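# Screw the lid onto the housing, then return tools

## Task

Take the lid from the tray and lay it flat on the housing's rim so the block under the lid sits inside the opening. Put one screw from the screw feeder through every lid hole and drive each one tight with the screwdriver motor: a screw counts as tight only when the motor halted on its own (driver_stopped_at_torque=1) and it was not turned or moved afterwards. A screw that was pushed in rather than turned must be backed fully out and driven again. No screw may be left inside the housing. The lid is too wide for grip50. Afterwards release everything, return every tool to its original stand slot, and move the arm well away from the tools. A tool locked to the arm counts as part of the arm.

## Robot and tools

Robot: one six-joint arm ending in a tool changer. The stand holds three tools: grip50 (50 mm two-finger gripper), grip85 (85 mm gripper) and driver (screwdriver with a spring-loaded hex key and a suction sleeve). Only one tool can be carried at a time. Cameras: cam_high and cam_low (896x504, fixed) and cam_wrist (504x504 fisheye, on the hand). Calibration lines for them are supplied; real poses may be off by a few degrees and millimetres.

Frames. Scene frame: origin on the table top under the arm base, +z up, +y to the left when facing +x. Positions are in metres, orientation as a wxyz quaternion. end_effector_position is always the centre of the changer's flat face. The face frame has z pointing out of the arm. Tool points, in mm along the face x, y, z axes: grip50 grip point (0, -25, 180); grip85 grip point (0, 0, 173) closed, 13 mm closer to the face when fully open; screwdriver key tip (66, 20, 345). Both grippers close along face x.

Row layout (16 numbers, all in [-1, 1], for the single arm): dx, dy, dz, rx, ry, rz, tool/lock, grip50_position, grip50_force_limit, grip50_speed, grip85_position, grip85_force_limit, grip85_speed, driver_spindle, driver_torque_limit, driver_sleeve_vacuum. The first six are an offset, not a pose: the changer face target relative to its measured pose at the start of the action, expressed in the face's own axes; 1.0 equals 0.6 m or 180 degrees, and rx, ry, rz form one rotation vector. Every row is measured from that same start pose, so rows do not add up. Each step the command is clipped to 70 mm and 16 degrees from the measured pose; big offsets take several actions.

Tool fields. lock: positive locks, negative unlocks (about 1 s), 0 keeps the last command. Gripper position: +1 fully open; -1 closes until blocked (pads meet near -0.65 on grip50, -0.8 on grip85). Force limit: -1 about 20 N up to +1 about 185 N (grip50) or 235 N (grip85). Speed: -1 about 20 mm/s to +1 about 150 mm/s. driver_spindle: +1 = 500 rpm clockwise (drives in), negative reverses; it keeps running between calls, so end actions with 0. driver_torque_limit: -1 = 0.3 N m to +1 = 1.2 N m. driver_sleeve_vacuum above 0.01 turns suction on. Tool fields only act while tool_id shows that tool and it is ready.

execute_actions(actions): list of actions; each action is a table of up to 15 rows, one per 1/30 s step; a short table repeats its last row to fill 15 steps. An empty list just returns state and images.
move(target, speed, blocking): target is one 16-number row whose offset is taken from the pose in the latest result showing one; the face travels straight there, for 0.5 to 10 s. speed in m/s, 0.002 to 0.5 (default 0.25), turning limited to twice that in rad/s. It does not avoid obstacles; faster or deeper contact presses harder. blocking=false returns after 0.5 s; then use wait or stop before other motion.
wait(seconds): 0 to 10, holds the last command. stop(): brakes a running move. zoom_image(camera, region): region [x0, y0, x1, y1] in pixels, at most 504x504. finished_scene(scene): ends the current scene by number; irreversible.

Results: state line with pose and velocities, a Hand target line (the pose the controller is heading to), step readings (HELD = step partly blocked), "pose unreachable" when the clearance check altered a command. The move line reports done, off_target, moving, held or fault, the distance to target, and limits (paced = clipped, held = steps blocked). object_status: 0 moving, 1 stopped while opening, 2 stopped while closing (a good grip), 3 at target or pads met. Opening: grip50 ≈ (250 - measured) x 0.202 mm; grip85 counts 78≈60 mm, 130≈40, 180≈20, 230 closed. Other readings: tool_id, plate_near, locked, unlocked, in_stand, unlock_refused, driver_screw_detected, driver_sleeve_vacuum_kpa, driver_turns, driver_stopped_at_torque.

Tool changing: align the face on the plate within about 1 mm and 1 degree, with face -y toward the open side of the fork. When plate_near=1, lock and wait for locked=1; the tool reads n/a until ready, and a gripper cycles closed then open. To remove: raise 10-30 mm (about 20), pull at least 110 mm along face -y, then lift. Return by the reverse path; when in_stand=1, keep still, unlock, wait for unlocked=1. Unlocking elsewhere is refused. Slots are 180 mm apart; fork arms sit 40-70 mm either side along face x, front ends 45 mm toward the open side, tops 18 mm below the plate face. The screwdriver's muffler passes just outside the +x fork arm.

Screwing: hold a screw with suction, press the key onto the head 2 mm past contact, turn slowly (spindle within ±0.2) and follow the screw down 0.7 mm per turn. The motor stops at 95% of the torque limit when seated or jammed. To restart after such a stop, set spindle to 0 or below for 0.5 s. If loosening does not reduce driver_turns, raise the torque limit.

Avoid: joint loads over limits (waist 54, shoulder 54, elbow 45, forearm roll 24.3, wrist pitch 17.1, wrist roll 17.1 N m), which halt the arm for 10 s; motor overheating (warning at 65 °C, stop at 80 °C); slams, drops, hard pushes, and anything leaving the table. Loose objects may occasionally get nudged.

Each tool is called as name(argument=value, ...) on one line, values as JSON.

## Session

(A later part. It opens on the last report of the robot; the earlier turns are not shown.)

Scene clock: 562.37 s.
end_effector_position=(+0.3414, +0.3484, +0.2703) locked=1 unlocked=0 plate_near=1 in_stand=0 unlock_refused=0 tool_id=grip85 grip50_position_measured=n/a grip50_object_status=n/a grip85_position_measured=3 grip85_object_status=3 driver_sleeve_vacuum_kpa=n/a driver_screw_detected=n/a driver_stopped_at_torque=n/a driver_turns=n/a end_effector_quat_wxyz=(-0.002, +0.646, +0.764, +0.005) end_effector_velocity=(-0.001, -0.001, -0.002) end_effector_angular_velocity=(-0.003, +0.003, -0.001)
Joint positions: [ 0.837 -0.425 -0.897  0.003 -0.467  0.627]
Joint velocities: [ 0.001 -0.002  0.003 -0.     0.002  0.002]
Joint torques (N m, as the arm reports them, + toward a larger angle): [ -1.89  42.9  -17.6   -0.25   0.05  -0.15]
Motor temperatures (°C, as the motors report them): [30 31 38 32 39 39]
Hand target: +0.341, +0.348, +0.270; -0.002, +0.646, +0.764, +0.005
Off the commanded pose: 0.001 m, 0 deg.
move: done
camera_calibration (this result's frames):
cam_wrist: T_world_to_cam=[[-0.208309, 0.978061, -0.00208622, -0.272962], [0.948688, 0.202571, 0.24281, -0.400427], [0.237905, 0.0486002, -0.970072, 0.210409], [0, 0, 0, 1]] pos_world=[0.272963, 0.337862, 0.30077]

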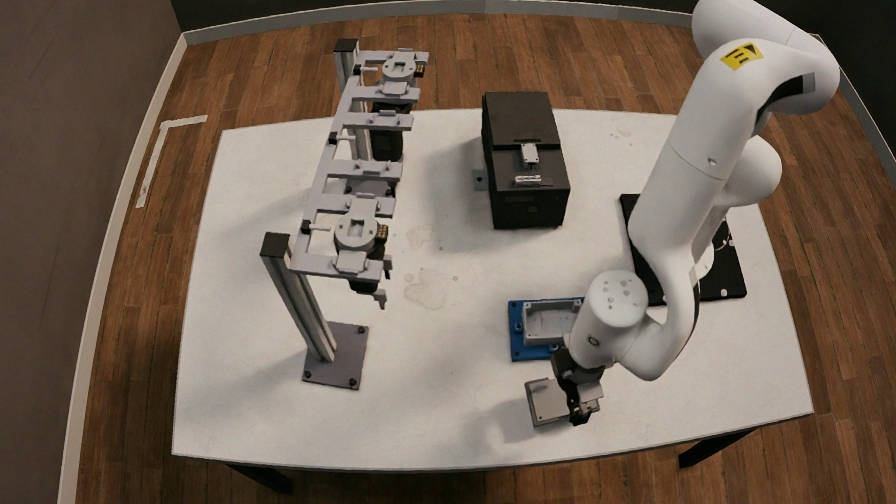

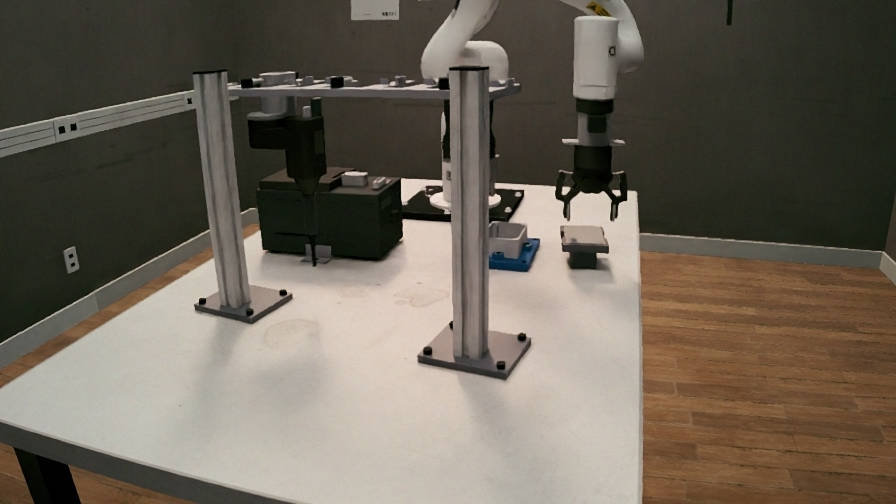

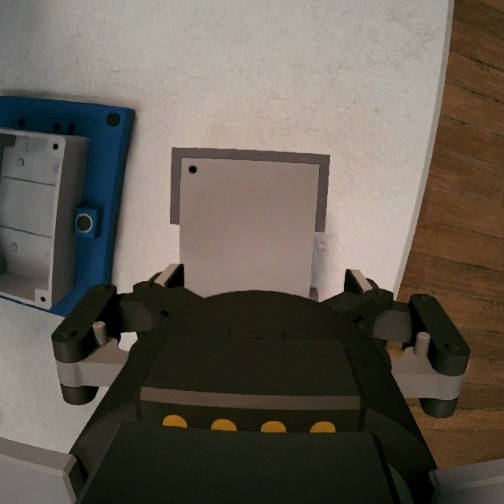

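move(target=[-0.018,-0.0025,0.033,0,0,0,0,0,0,0,1,0,0,0,0,0], speed=0.1)

zoom_image(camera="cam_wrist", region=[140, 130, 390, 310])

zoom_image(camera="cam_low", region=[530, 180, 650, 280])

Scene clock: 610.20 s.
end_effector_position=(+0.3418, +0.3377, +0.2505) locked=1 unlocked=0 plate_near=1 in_stand=0 unlock_refused=0 tool_id=grip85 grip50_position_measured=n/a grip50_object_status=n/a grip85_position_measured=3 grip85_object_status=3 driver_sleeve_vacuum_kpa=n/a driver_screw_detected=n/a driver_stopped_at_torque=n/a driver_turns=n/a end_effector_quat_wxyz=(-0.002, +0.646, +0.764, +0.005) end_effector_velocity=(+0.001, +0.000, -0.001) end_effector_angular_velocity=(+0.003, -0.002, -0.002)
Joint positions: [ 0.821 -0.448 -0.871  0.004 -0.418  0.611]
Joint velocities: [-0.001 -0.001  0.     0.002  0.005 -0.001]
Joint torques (N m, as the arm reports them, + toward a larger angle): [ -1.2   42.47 -16.62  -0.16   0.04  -0.29]
Motor temperatures (°C, as the motors report them): [30 31 38 32 39 39]
Hand target: +0.342, +0.338, +0.250; -0.002, +0.646, +0.764, +0.005
Off the commanded pose: 0.000 m, 0 deg.
move: done
camera_calibration (this result's frames):
cam_wrist: T_world_to_cam=[[-0.208276, 0.978068, -0.00204509, -0.262546], [0.948634, 0.202516, 0.243066, -0.393908], [0.23815, 0.0486848, -0.970007, 0.191516], [0, 0, 0, 1]] pos_world=[0.273383, 0.327237, 0.28098]

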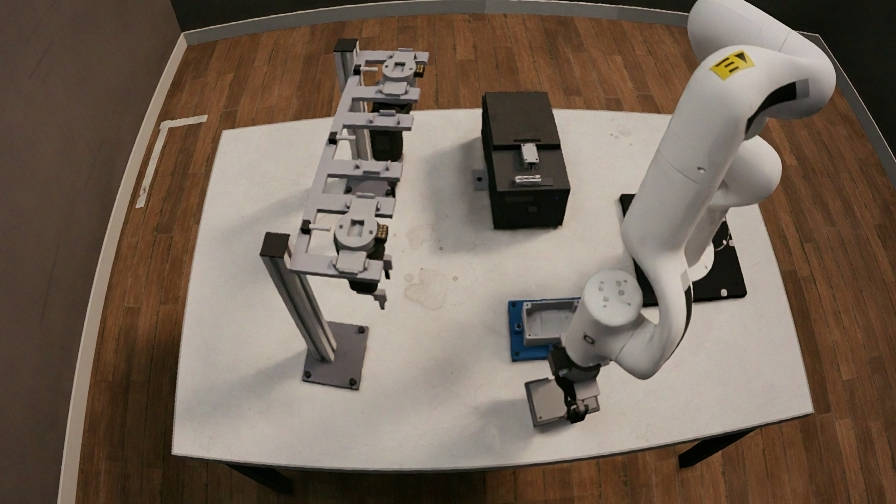

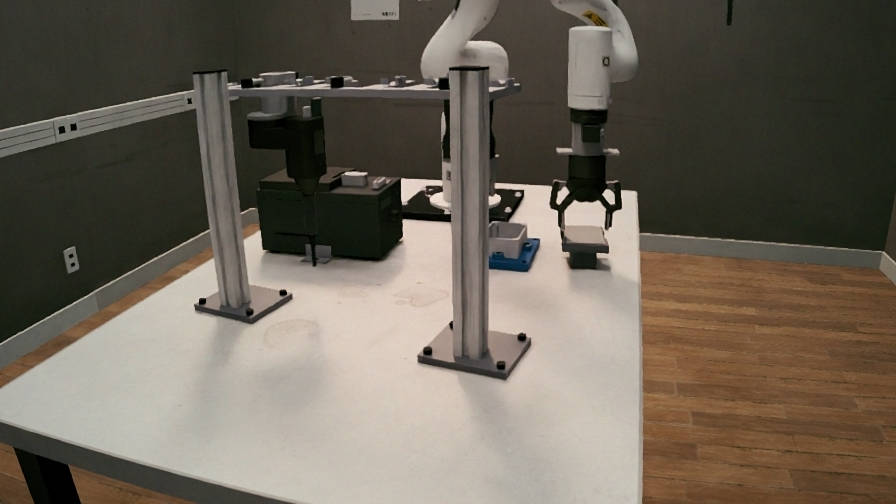

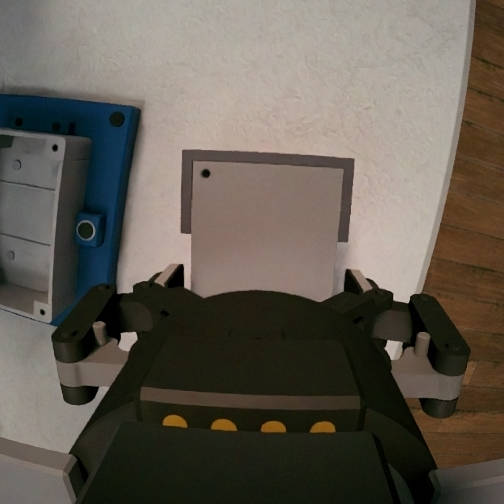

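Region (140, 130, 390, 310) of cam_wrist's 504x504 image, scaled by 2.016, with more detail than that image has; it fills the top 363 rows of this view, and the rest is white.

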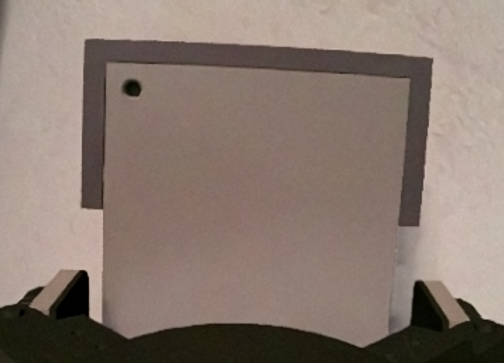

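Region (530, 180, 650, 280) of cam_low's 896x504 image, scaled by 4.200, with more detail than that image has.

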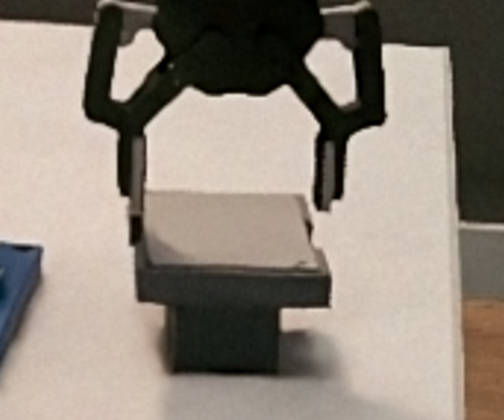

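move(target=[-0.0025,0,0.022,0,0,0,0,0,0,0,1,0,0,0,0,0], speed=0.05)

zoom_image(camera="cam_wrist", region=[140, 130, 390, 310])

zoom_image(camera="cam_low", region=[540, 200, 630, 270])

Scene clock: 631.63 s.
end_effector_position=(+0.3421, +0.3364, +0.2374) locked=1 unlocked=0 plate_near=1 in_stand=0 unlock_refused=0 tool_id=grip85 grip50_position_measured=n/a grip50_object_status=n/a grip85_position_measured=3 grip85_object_status=3 driver_sleeve_vacuum_kpa=n/a driver_screw_detected=n/a driver_stopped_at_torque=n/a driver_turns=n/a end_effector_quat_wxyz=(-0.002, +0.646, +0.764, +0.005) end_effector_velocity=(+0.000, +0.000, -0.000) end_effector_angular_velocity=(+0.002, -0.002, -0.001)
Joint positions: [ 0.818 -0.473 -0.868  0.004 -0.389  0.608]
Joint velocities: [-0.001 -0.     0.     0.     0.004  0.   ]
Joint torques (N m, as the arm reports them, + toward a larger angle): [ -1.82  43.48 -16.23  -0.4    0.07  -0.29]
Motor temperatures (°C, as the motors report them): [30 31 38 32 39 39]
Hand target: +0.342, +0.336, +0.237; -0.002, +0.646, +0.764, +0.005
Off the commanded pose: 0.000 m, 0 deg.
move: done
camera_calibration (this result's frames):
cam_wrist: T_world_to_cam=[[-0.208256, 0.978072, -0.0020338, -0.261218], [0.948612, 0.202489, 0.243173, -0.390759], [0.238252, 0.0487128, -0.969981, 0.178713], [0, 0, 0, 1]] pos_world=[0.2737, 0.325909, 0.267839]

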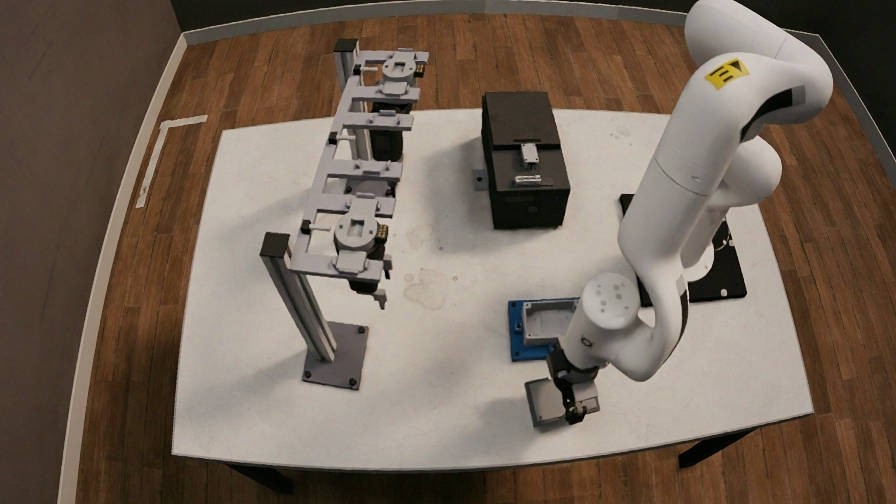

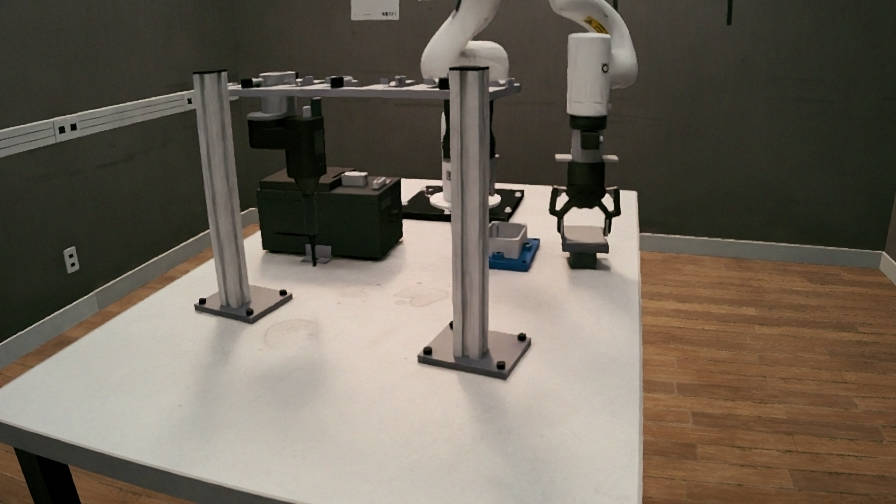

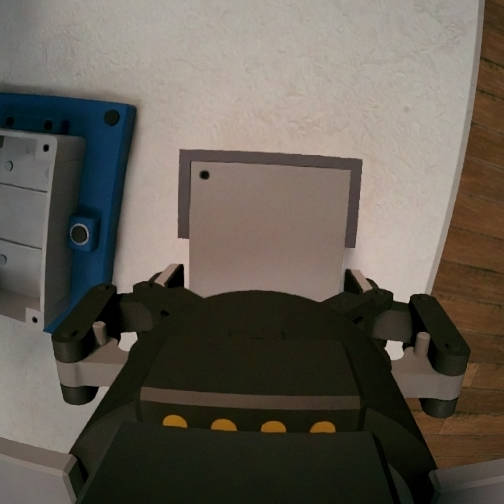

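Region (140, 130, 390, 310) of cam_wrist's 504x504 image, scaled by 2.016, with more detail than that image has; it fills the top 363 rows of this view, and the rest is white.

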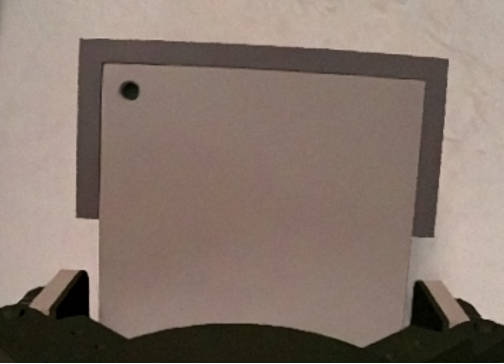

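Region (540, 200, 630, 270) of cam_low's 896x504 image, scaled by 5.600, with more detail than that image has.

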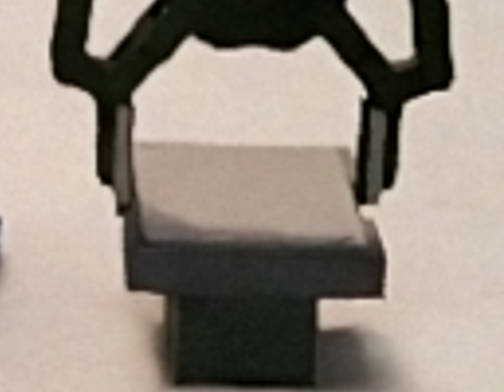

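execute_actions(actions=[[[0.0015,0,0.0025,0,0,0,0,0,0,0,1,0,0,0,0,0]],[[0,0,0,0,0,0,0,0,0,0,-1,-0.3,-0.6,0,0,0]],[[0,0,0,0,0,0,0,0,0,0,-1,-0.3,-0.6,0,0,0]],[[0,0,0,0,0,0,0,0,0,0,-1,-0.3,-0.6,0,0,0]]])

zoom_image(camera="cam_low", region=[540, 200, 630, 270])

Scene clock: 655.13 s.
end_effector_position=(+0.3420, +0.3372, +0.2365) locked=1 unlocked=0 plate_near=1 in_stand=0 unlock_refused=0 tool_id=grip85 grip50_position_measured=n/a grip50_object_status=n/a grip85_position_measured=26 grip85_object_status=2 driver_sleeve_vacuum_kpa=n/a driver_screw_detected=n/a driver_stopped_at_torque=n/a driver_turns=n/a end_effector_quat_wxyz=(-0.002, +0.646, +0.763, +0.005) end_effector_velocity=(-0.001, -0.000, -0.001) end_effector_angular_velocity=(-0.002, +0.002, -0.001)
Joint positions: [ 0.819 -0.476 -0.87   0.004 -0.389  0.61 ]
Joint velocities: [ 0.    -0.001  0.001  0.    -0.001  0.   ]
Joint torques (N m, as the arm reports them, + toward a larger angle): [  1.62  27.52 -14.38   0.6    3.74  -0.57]
Motor temperatures (°C, as the motors report them): [30 31 37 32 39 39]
Hand target: +0.342, +0.337, +0.237; -0.002, +0.646, +0.763, +0.005
Off the commanded pose: 0.000 m, 0 deg.
Step readings (end_effector_position; steps 1 to 15: 1st action; 16 to 30: 2nd action; 31 to 45: 3rd action; 46 to 60: 4th action):
0: (+0.3421, +0.3364, +0.2373)
1: (+0.3421, +0.3364, +0.2373)
2: (+0.3421, +0.3366, +0.2371)
4: (+0.3420, +0.3370, +0.2364)
8: (+0.3420, +0.3373, +0.2359)
15: (+0.3420, +0.3373, +0.2359)
16: (+0.3420, +0.3373, +0.2359)
17: (+0.3420, +0.3373, +0.2359)
19: (+0.3420, +0.3373, +0.2359)
23: (+0.3421, +0.3372, +0.2365)
30: (+0.3420, +0.3372, +0.2365)
31: (+0.3420, +0.3372, +0.2365)
32: (+0.3420, +0.3372, +0.2365)
34: (+0.3420, +0.3372, +0.2365)
38: (+0.3420, +0.3372, +0.2365)
45: (+0.3420, +0.3372, +0.2365)
46: (+0.3420, +0.3372, +0.2365)
47: (+0.3420, +0.3372, +0.2365)
49: (+0.3420, +0.3372, +0.2365)
53: (+0.3420, +0.3372, +0.2365)
60: end_effector_position above
camera_calibration (this result's frames):
cam_wrist: T_world_to_cam=[[-0.207951, 0.978136, -0.00264988, -0.262018], [0.948865, 0.202385, 0.242272, -0.39049], [0.237511, 0.0478665, -0.970205, 0.178478], [0, 0, 0, 1]] pos_world=[0.273644, 0.326775, 0.267071]

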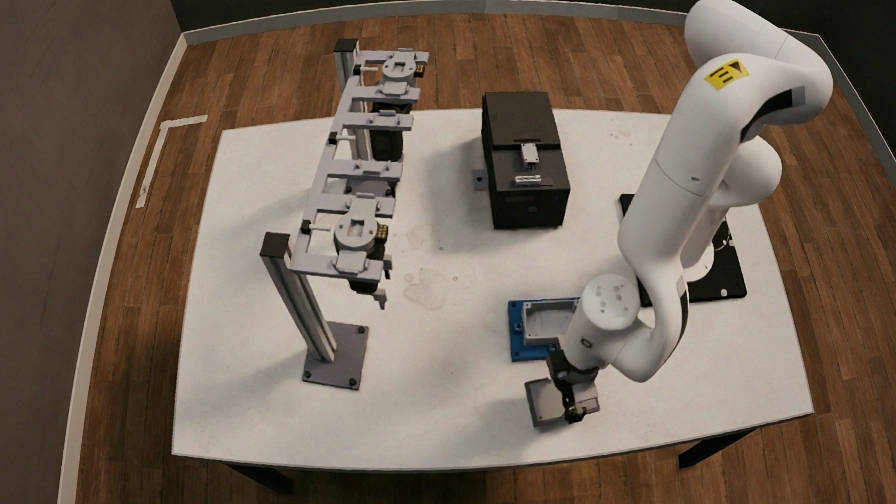

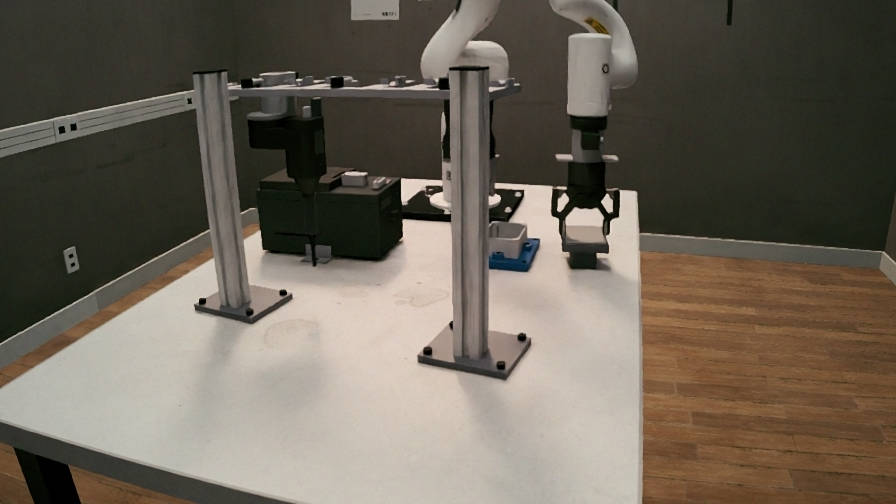

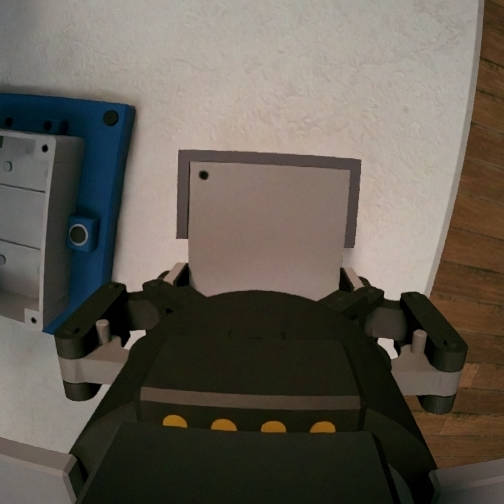

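Region (540, 200, 630, 270) of cam_low's 896x504 image, scaled by 5.600, with more detail than that image has.

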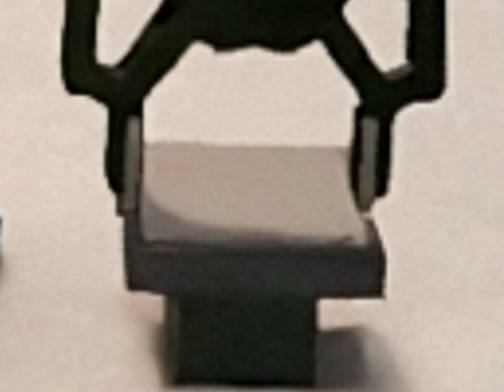

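move(target=[0,0,-0.15,0,0,0,0,0,0,0,-1,-0.3,-0.6,0,0,0], speed=0.08)

zoom_image(camera="cam_low", region=[520, 150, 650, 260])

Scene clock: 663.17 s.
end_effector_position=(+0.3417, +0.3364, +0.3263) locked=1 unlocked=0 plate_near=1 in_stand=0 unlock_refused=0 tool_id=grip85 grip50_position_measured=n/a grip50_object_status=n/a grip85_position_measured=26 grip85_object_status=2 driver_sleeve_vacuum_kpa=n/a driver_screw_detected=n/a driver_stopped_at_torque=n/a driver_turns=n/a end_effector_quat_wxyz=(-0.002, +0.646, +0.764, +0.005) end_effector_velocity=(+0.001, -0.000, +0.001) end_effector_angular_velocity=(+0.000, -0.000, -0.001)
Joint positions: [ 0.819 -0.31  -0.899  0.003 -0.585  0.61 ]
Joint velocities: [-0.001  0.001 -0.002 -0.    -0.003  0.   ]
Joint torques (N m, as the arm reports them, + toward a larger angle): [ -2.16  40.6  -19.45   0.4    0.02  -0.31]
Motor temperatures (°C, as the motors report them): [30 31 37 32 40 39]
Hand target: +0.342, +0.336, +0.327; -0.002, +0.646, +0.764, +0.005
Off the commanded pose: 0.000 m, 0 deg.
move: done
camera_calibration (this result's frames):
cam_wrist: T_world_to_cam=[[-0.208112, 0.978102, -0.00261816, -0.260967], [0.948949, 0.202556, 0.241799, -0.411659], [0.237035, 0.0478368, -0.970323, 0.265888], [0, 0, 0, 1]] pos_world=[0.273309, 0.325917, 0.356853]

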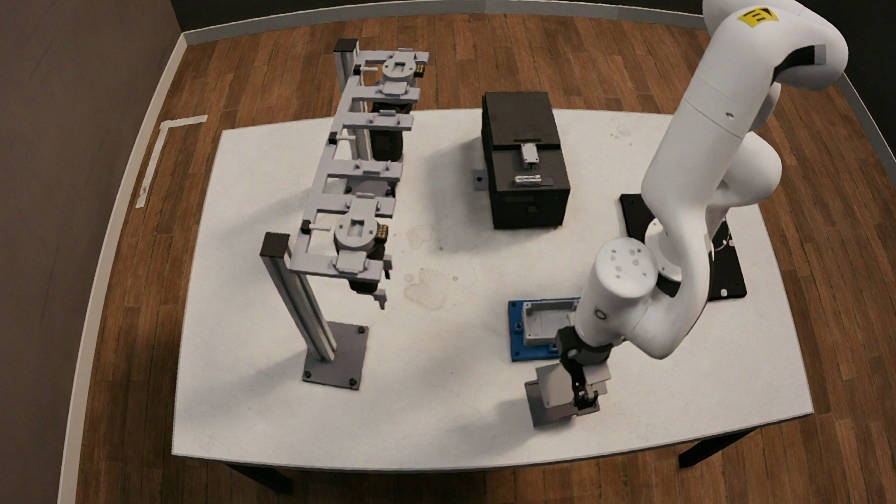

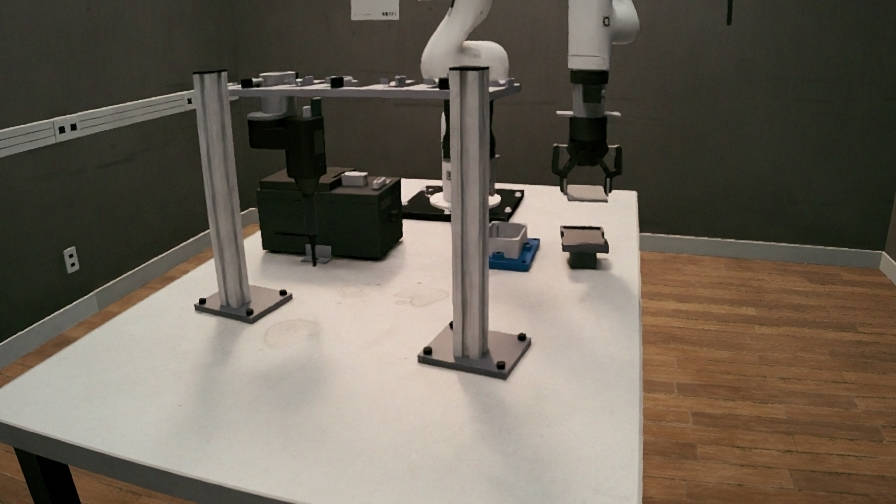

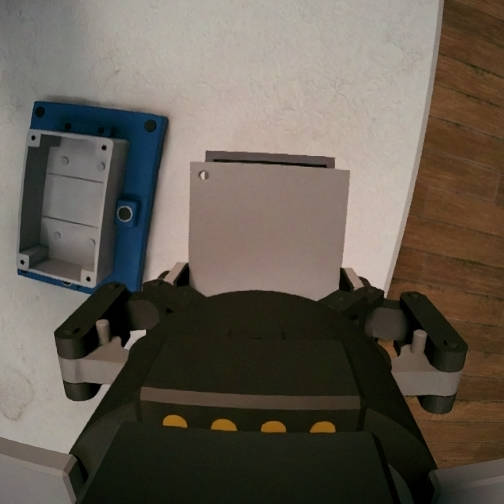

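Region (520, 150, 650, 260) of cam_low's 896x504 image, scaled by 3.877, with more detail than that image has; it fills the top 426 rows of this view, and the rest is white.

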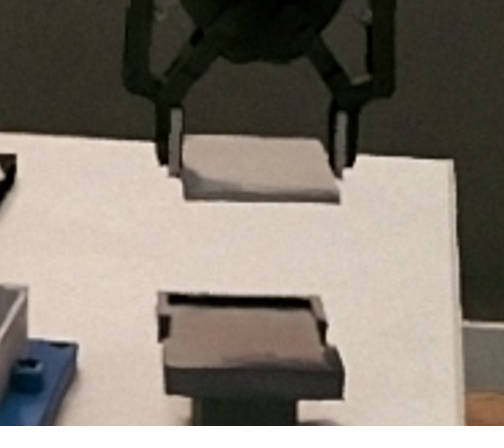

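move(target=[-0.3195,0.1765,0,0,0,0.051,0,0,0,0,-1,-0.3,-0.6,0,0,0], speed=0.25)

zoom_image(camera="cam_wrist", region=[120, 0, 400, 280])

Scene clock: 728.00 s.
end_effector_position=(+0.4776, +0.1650, +0.3251) locked=1 unlocked=0 plate_near=1 in_stand=0 unlock_refused=0 tool_id=grip85 grip50_position_measured=n/a grip50_object_status=n/a grip85_position_measured=26 grip85_object_status=2 driver_sleeve_vacuum_kpa=n/a driver_screw_detected=n/a driver_stopped_at_torque=n/a driver_turns=n/a end_effector_quat_wxyz=(-0.002, +0.705, +0.710, +0.004) end_effector_velocity=(+0.001, -0.001, -0.000) end_effector_angular_velocity=(+0.000, -0.001, +0.000)
Joint positions: [ 0.375 -0.365 -0.973  0.005 -0.604  0.324]
Joint velocities: [-0.002 -0.002 -0.002 -0.     0.    -0.002]
Joint torques (N m, as the arm reports them, + toward a larger angle): [ -1.32  44.32 -19.18   0.48  -0.14  -0.29]
Motor temperatures (°C, as the motors report them): [30 31 38 32 39 39]
Hand target: +0.478, +0.165, +0.325; -0.002, +0.705, +0.709, +0.005
Off the commanded pose: 0.000 m, 0 deg.
move: done
camera_calibration (this result's frames):
cam_wrist: T_world_to_cam=[[-0.0498499, 0.998754, -0.0023941, -0.144104], [0.969367, 0.0489601, 0.240686, -0.489676], [0.240503, 0.00967739, -0.9706, 0.245471], [0, 0, 0, 1]] pos_world=[0.408456, 0.165524, 0.355767]

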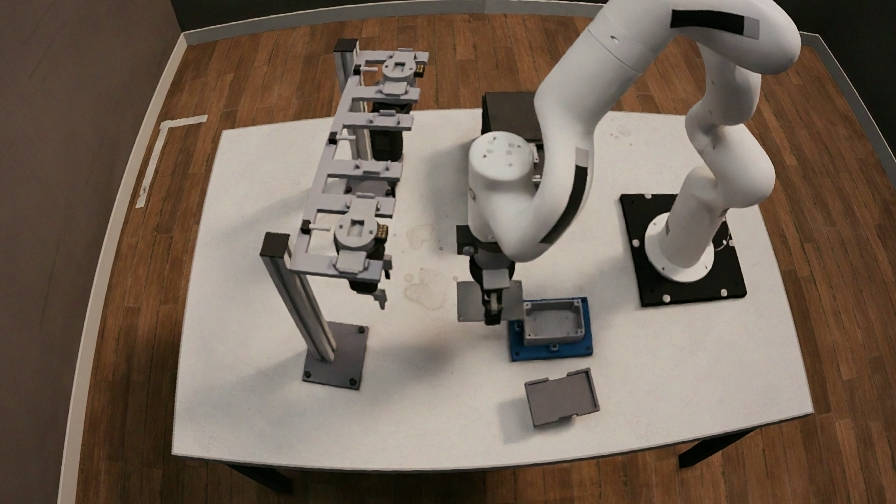

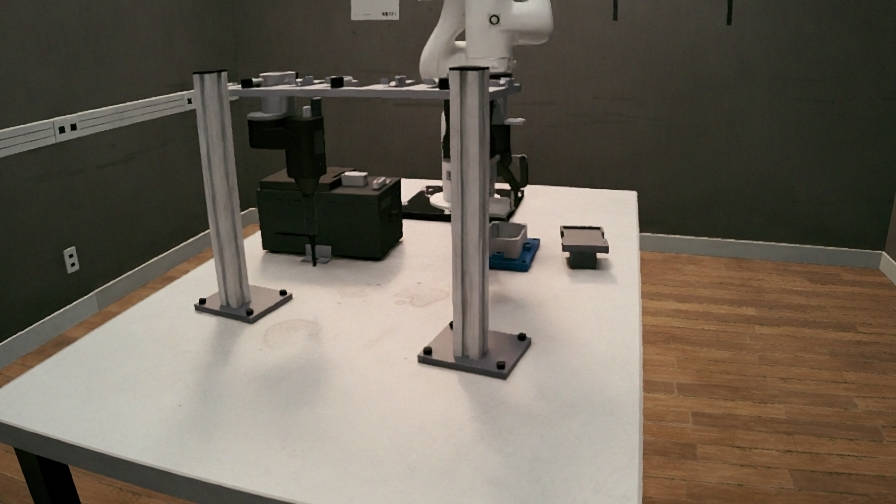

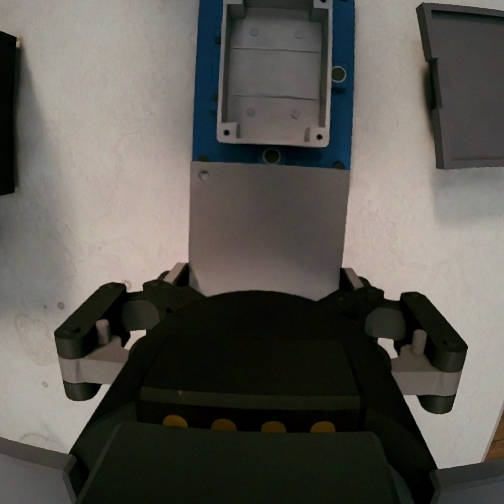

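Region (120, 0, 400, 280) of cam_wrist's 504x504 image, scaled by 1.800, with more detail than that image has.

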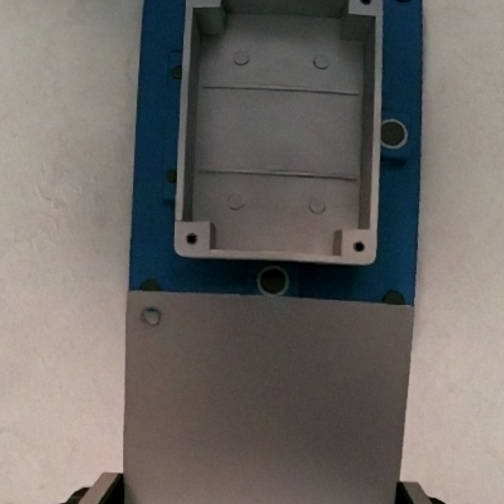

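move(target=[0.0027,-0.222,0.105,0,0,0,0,0,0,0,-1,-0.3,-0.6,0,0,0], speed=0.15)

zoom_image(camera="cam_wrist", region=[130, 60, 410, 300])

zoom_image(camera="cam_low", region=[470, 170, 570, 280])

zoom_image(camera="cam_high", region=[490, 270, 620, 380])

Scene clock: 765.00 s.
end_effector_position=(+0.3449, +0.1664, +0.2620) locked=1 unlocked=0 plate_near=1 in_stand=0 unlock_refused=0 tool_id=grip85 grip50_position_measured=n/a grip50_object_status=n/a grip85_position_measured=26 grip85_object_status=2 driver_sleeve_vacuum_kpa=n/a driver_screw_detected=n/a driver_stopped_at_torque=n/a driver_turns=n/a end_effector_quat_wxyz=(-0.002, +0.705, +0.709, +0.005) end_effector_velocity=(-0.002, -0.001, -0.001) end_effector_angular_velocity=(-0.002, +0.001, -0.000)
Joint positions: [ 0.492 -0.23  -0.601  0.006 -0.367  0.439]
Joint velocities: [ 0.001  0.001  0.005 -0.003  0.002  0.004]
Joint torques (N m, as the arm reports them, + toward a larger angle): [ -1.02  30.53 -15.78   0.29   0.01  -0.22]
Motor temperatures (°C, as the motors report them): [30 31 38 32 39 39]
Hand target: +0.345, +0.166, +0.262; -0.002, +0.705, +0.709, +0.004
Off the commanded pose: 0.000 m, 0 deg.
move: done
camera_calibration (this result's frames):
cam_wrist: T_world_to_cam=[[-0.0495993, 0.998767, -0.00221133, -0.152452], [0.969205, 0.0486657, 0.241398, -0.346035], [0.241208, 0.00982994, -0.970424, 0.215807], [0, 0, 0, 1]] pos_world=[0.275763, 0.166983, 0.29262]

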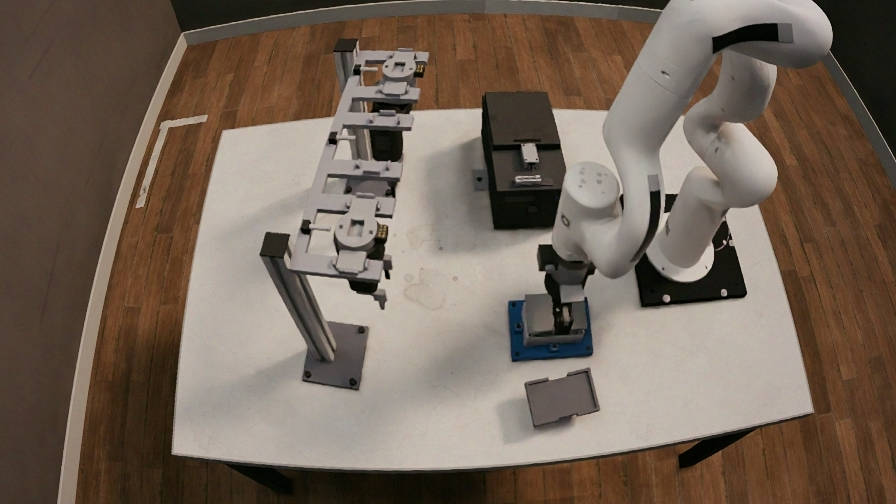

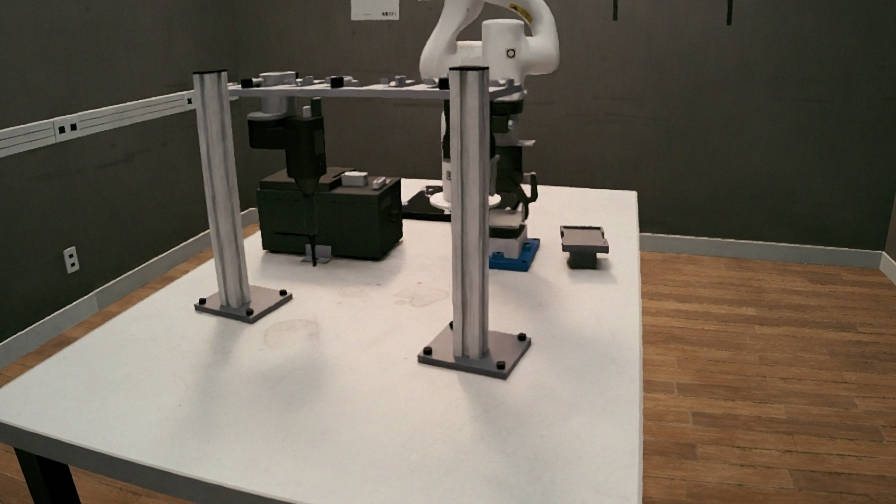

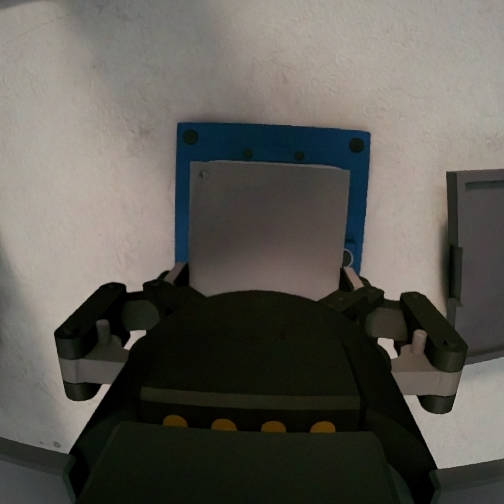

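Region (130, 60, 410, 300) of cam_wrist's 504x504 image, scaled by 1.800, with more detail than that image has; it fills the top 432 rows of this view, and the rest is white.

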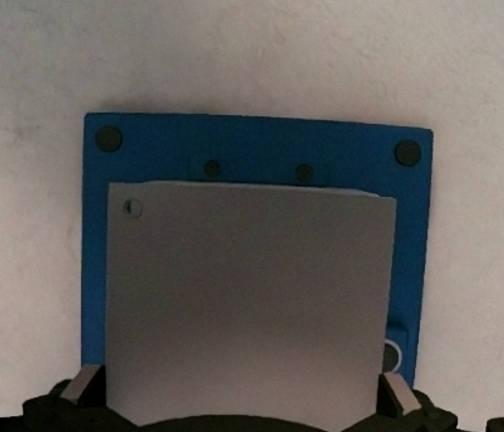

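Region (470, 170, 570, 280) of cam_low's 896x504 image, scaled by 4.582, with more detail than that image has; it fills the left 458 columns of this view, and the rest is white.

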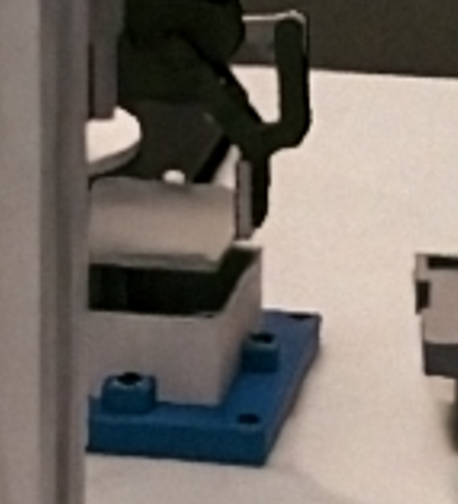

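Region (490, 270, 620, 380) of cam_high's 896x504 image, scaled by 3.877, with more detail than that image has; it fills the top 426 rows of this view, and the rest is white.

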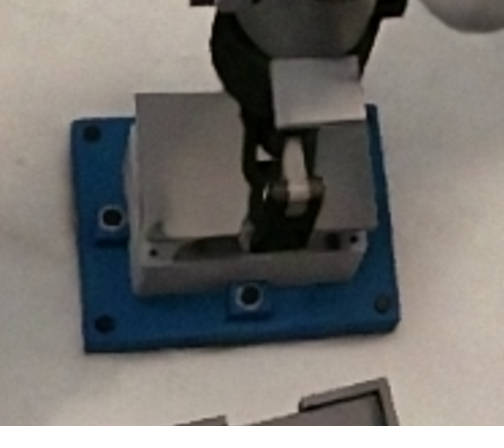

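move(target=[0.003,0.0013,0.03,0,0,0,0,0,0,0,-1,-0.3,-0.6,0,0,0], speed=0.03)

zoom_image(camera="cam_wrist", region=[130, 60, 410, 300])

zoom_image(camera="cam_low", region=[480, 190, 560, 270])

zoom_image(camera="cam_high", region=[500, 280, 600, 360])

Scene clock: 797.13 s.
end_effector_position=(+0.3458, +0.1684, +0.2441) locked=1 unlocked=0 plate_near=1 in_stand=0 unlock_refused=0 tool_id=grip85 grip50_position_measured=n/a grip50_object_status=n/a grip85_position_measured=26 grip85_object_status=2 driver_sleeve_vacuum_kpa=n/a driver_screw_detected=n/a driver_stopped_at_torque=n/a driver_turns=n/a end_effector_quat_wxyz=(-0.002, +0.705, +0.709, +0.005) end_effector_velocity=(+0.001, +0.001, -0.000) end_effector_angular_velocity=(+0.002, -0.003, -0.001)
Joint positions: [ 0.495 -0.277 -0.601  0.007 -0.32   0.442]
Joint velocities: [ 0.    -0.002 -0.001  0.     0.004  0.001]
Joint torques (N m, as the arm reports them, + toward a larger angle): [ -1.48  31.55 -15.48  -0.32  -0.01  -0.23]
Motor temperatures (°C, as the motors report them): [30 31 38 32 39 39]
Hand target: +0.346, +0.168, +0.244; -0.002, +0.705, +0.709, +0.005
Off the commanded pose: 0.000 m, 0 deg.
move: done
camera_calibration (this result's frames):
cam_wrist: T_world_to_cam=[[-0.0495714, 0.998768, -0.00225045, -0.154406], [0.969186, 0.0486472, 0.24148, -0.342637], [0.241292, 0.00978937, -0.970403, 0.198186], [0, 0, 0, 1]] pos_world=[0.276604, 0.168944, 0.274713]

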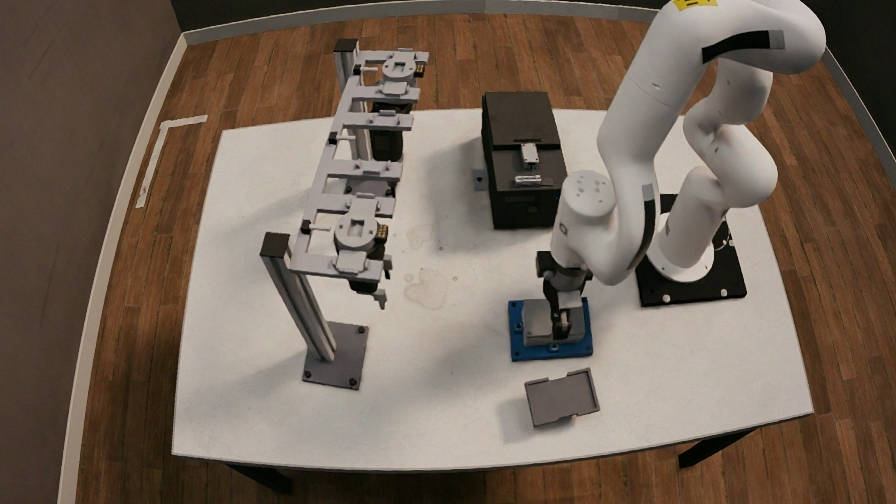

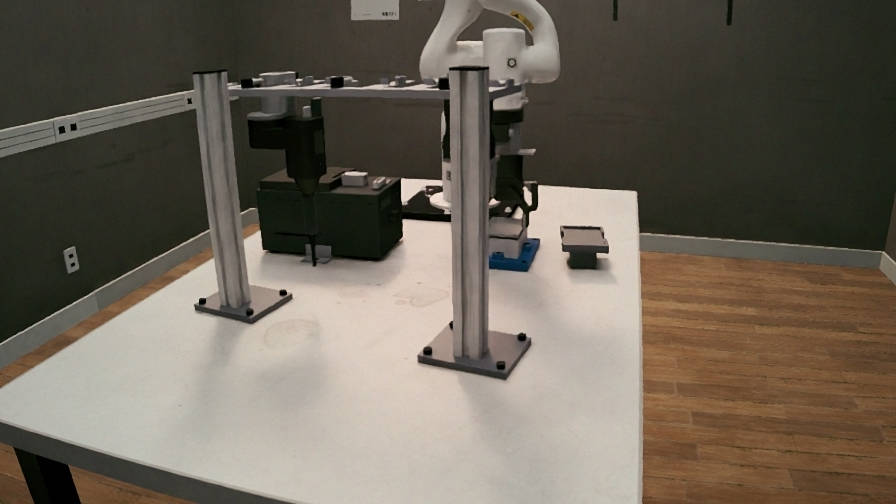

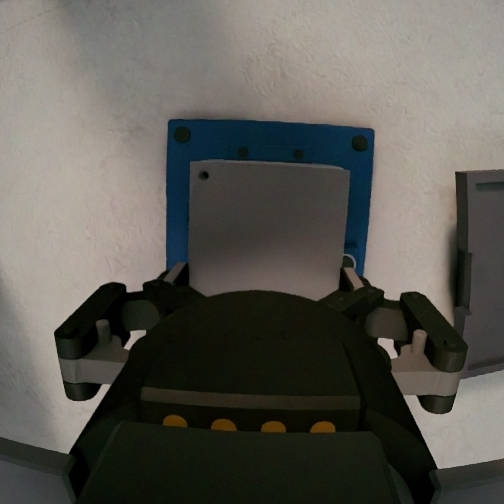

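Region (130, 60, 410, 300) of cam_wrist's 504x504 image, scaled by 1.800, with more detail than that image has; it fills the top 432 rows of this view, and the rest is white.

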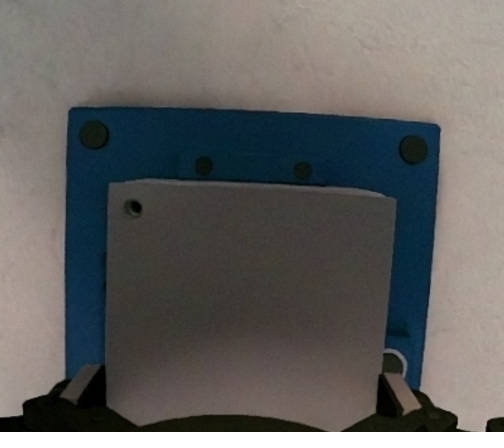

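Region (480, 190, 560, 270) of cam_low's 896x504 image, scaled by 6.300, with more detail than that image has.

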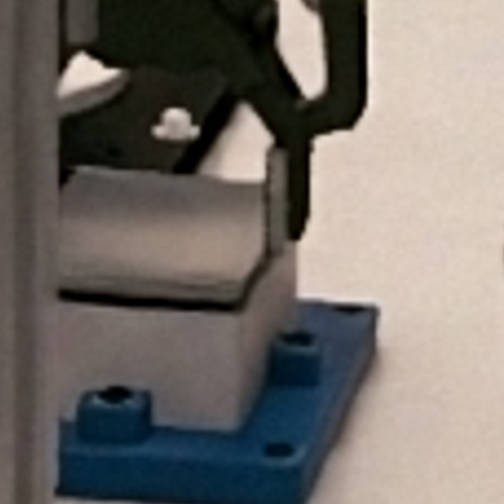

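Region (500, 280, 600, 360) of cam_high's 896x504 image, scaled by 5.040, with more detail than that image has; it fills the top 403 rows of this view, and the rest is white.

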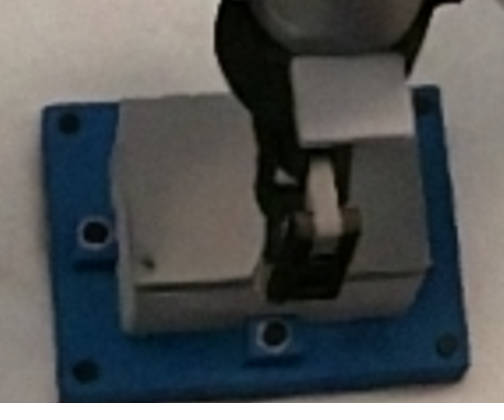

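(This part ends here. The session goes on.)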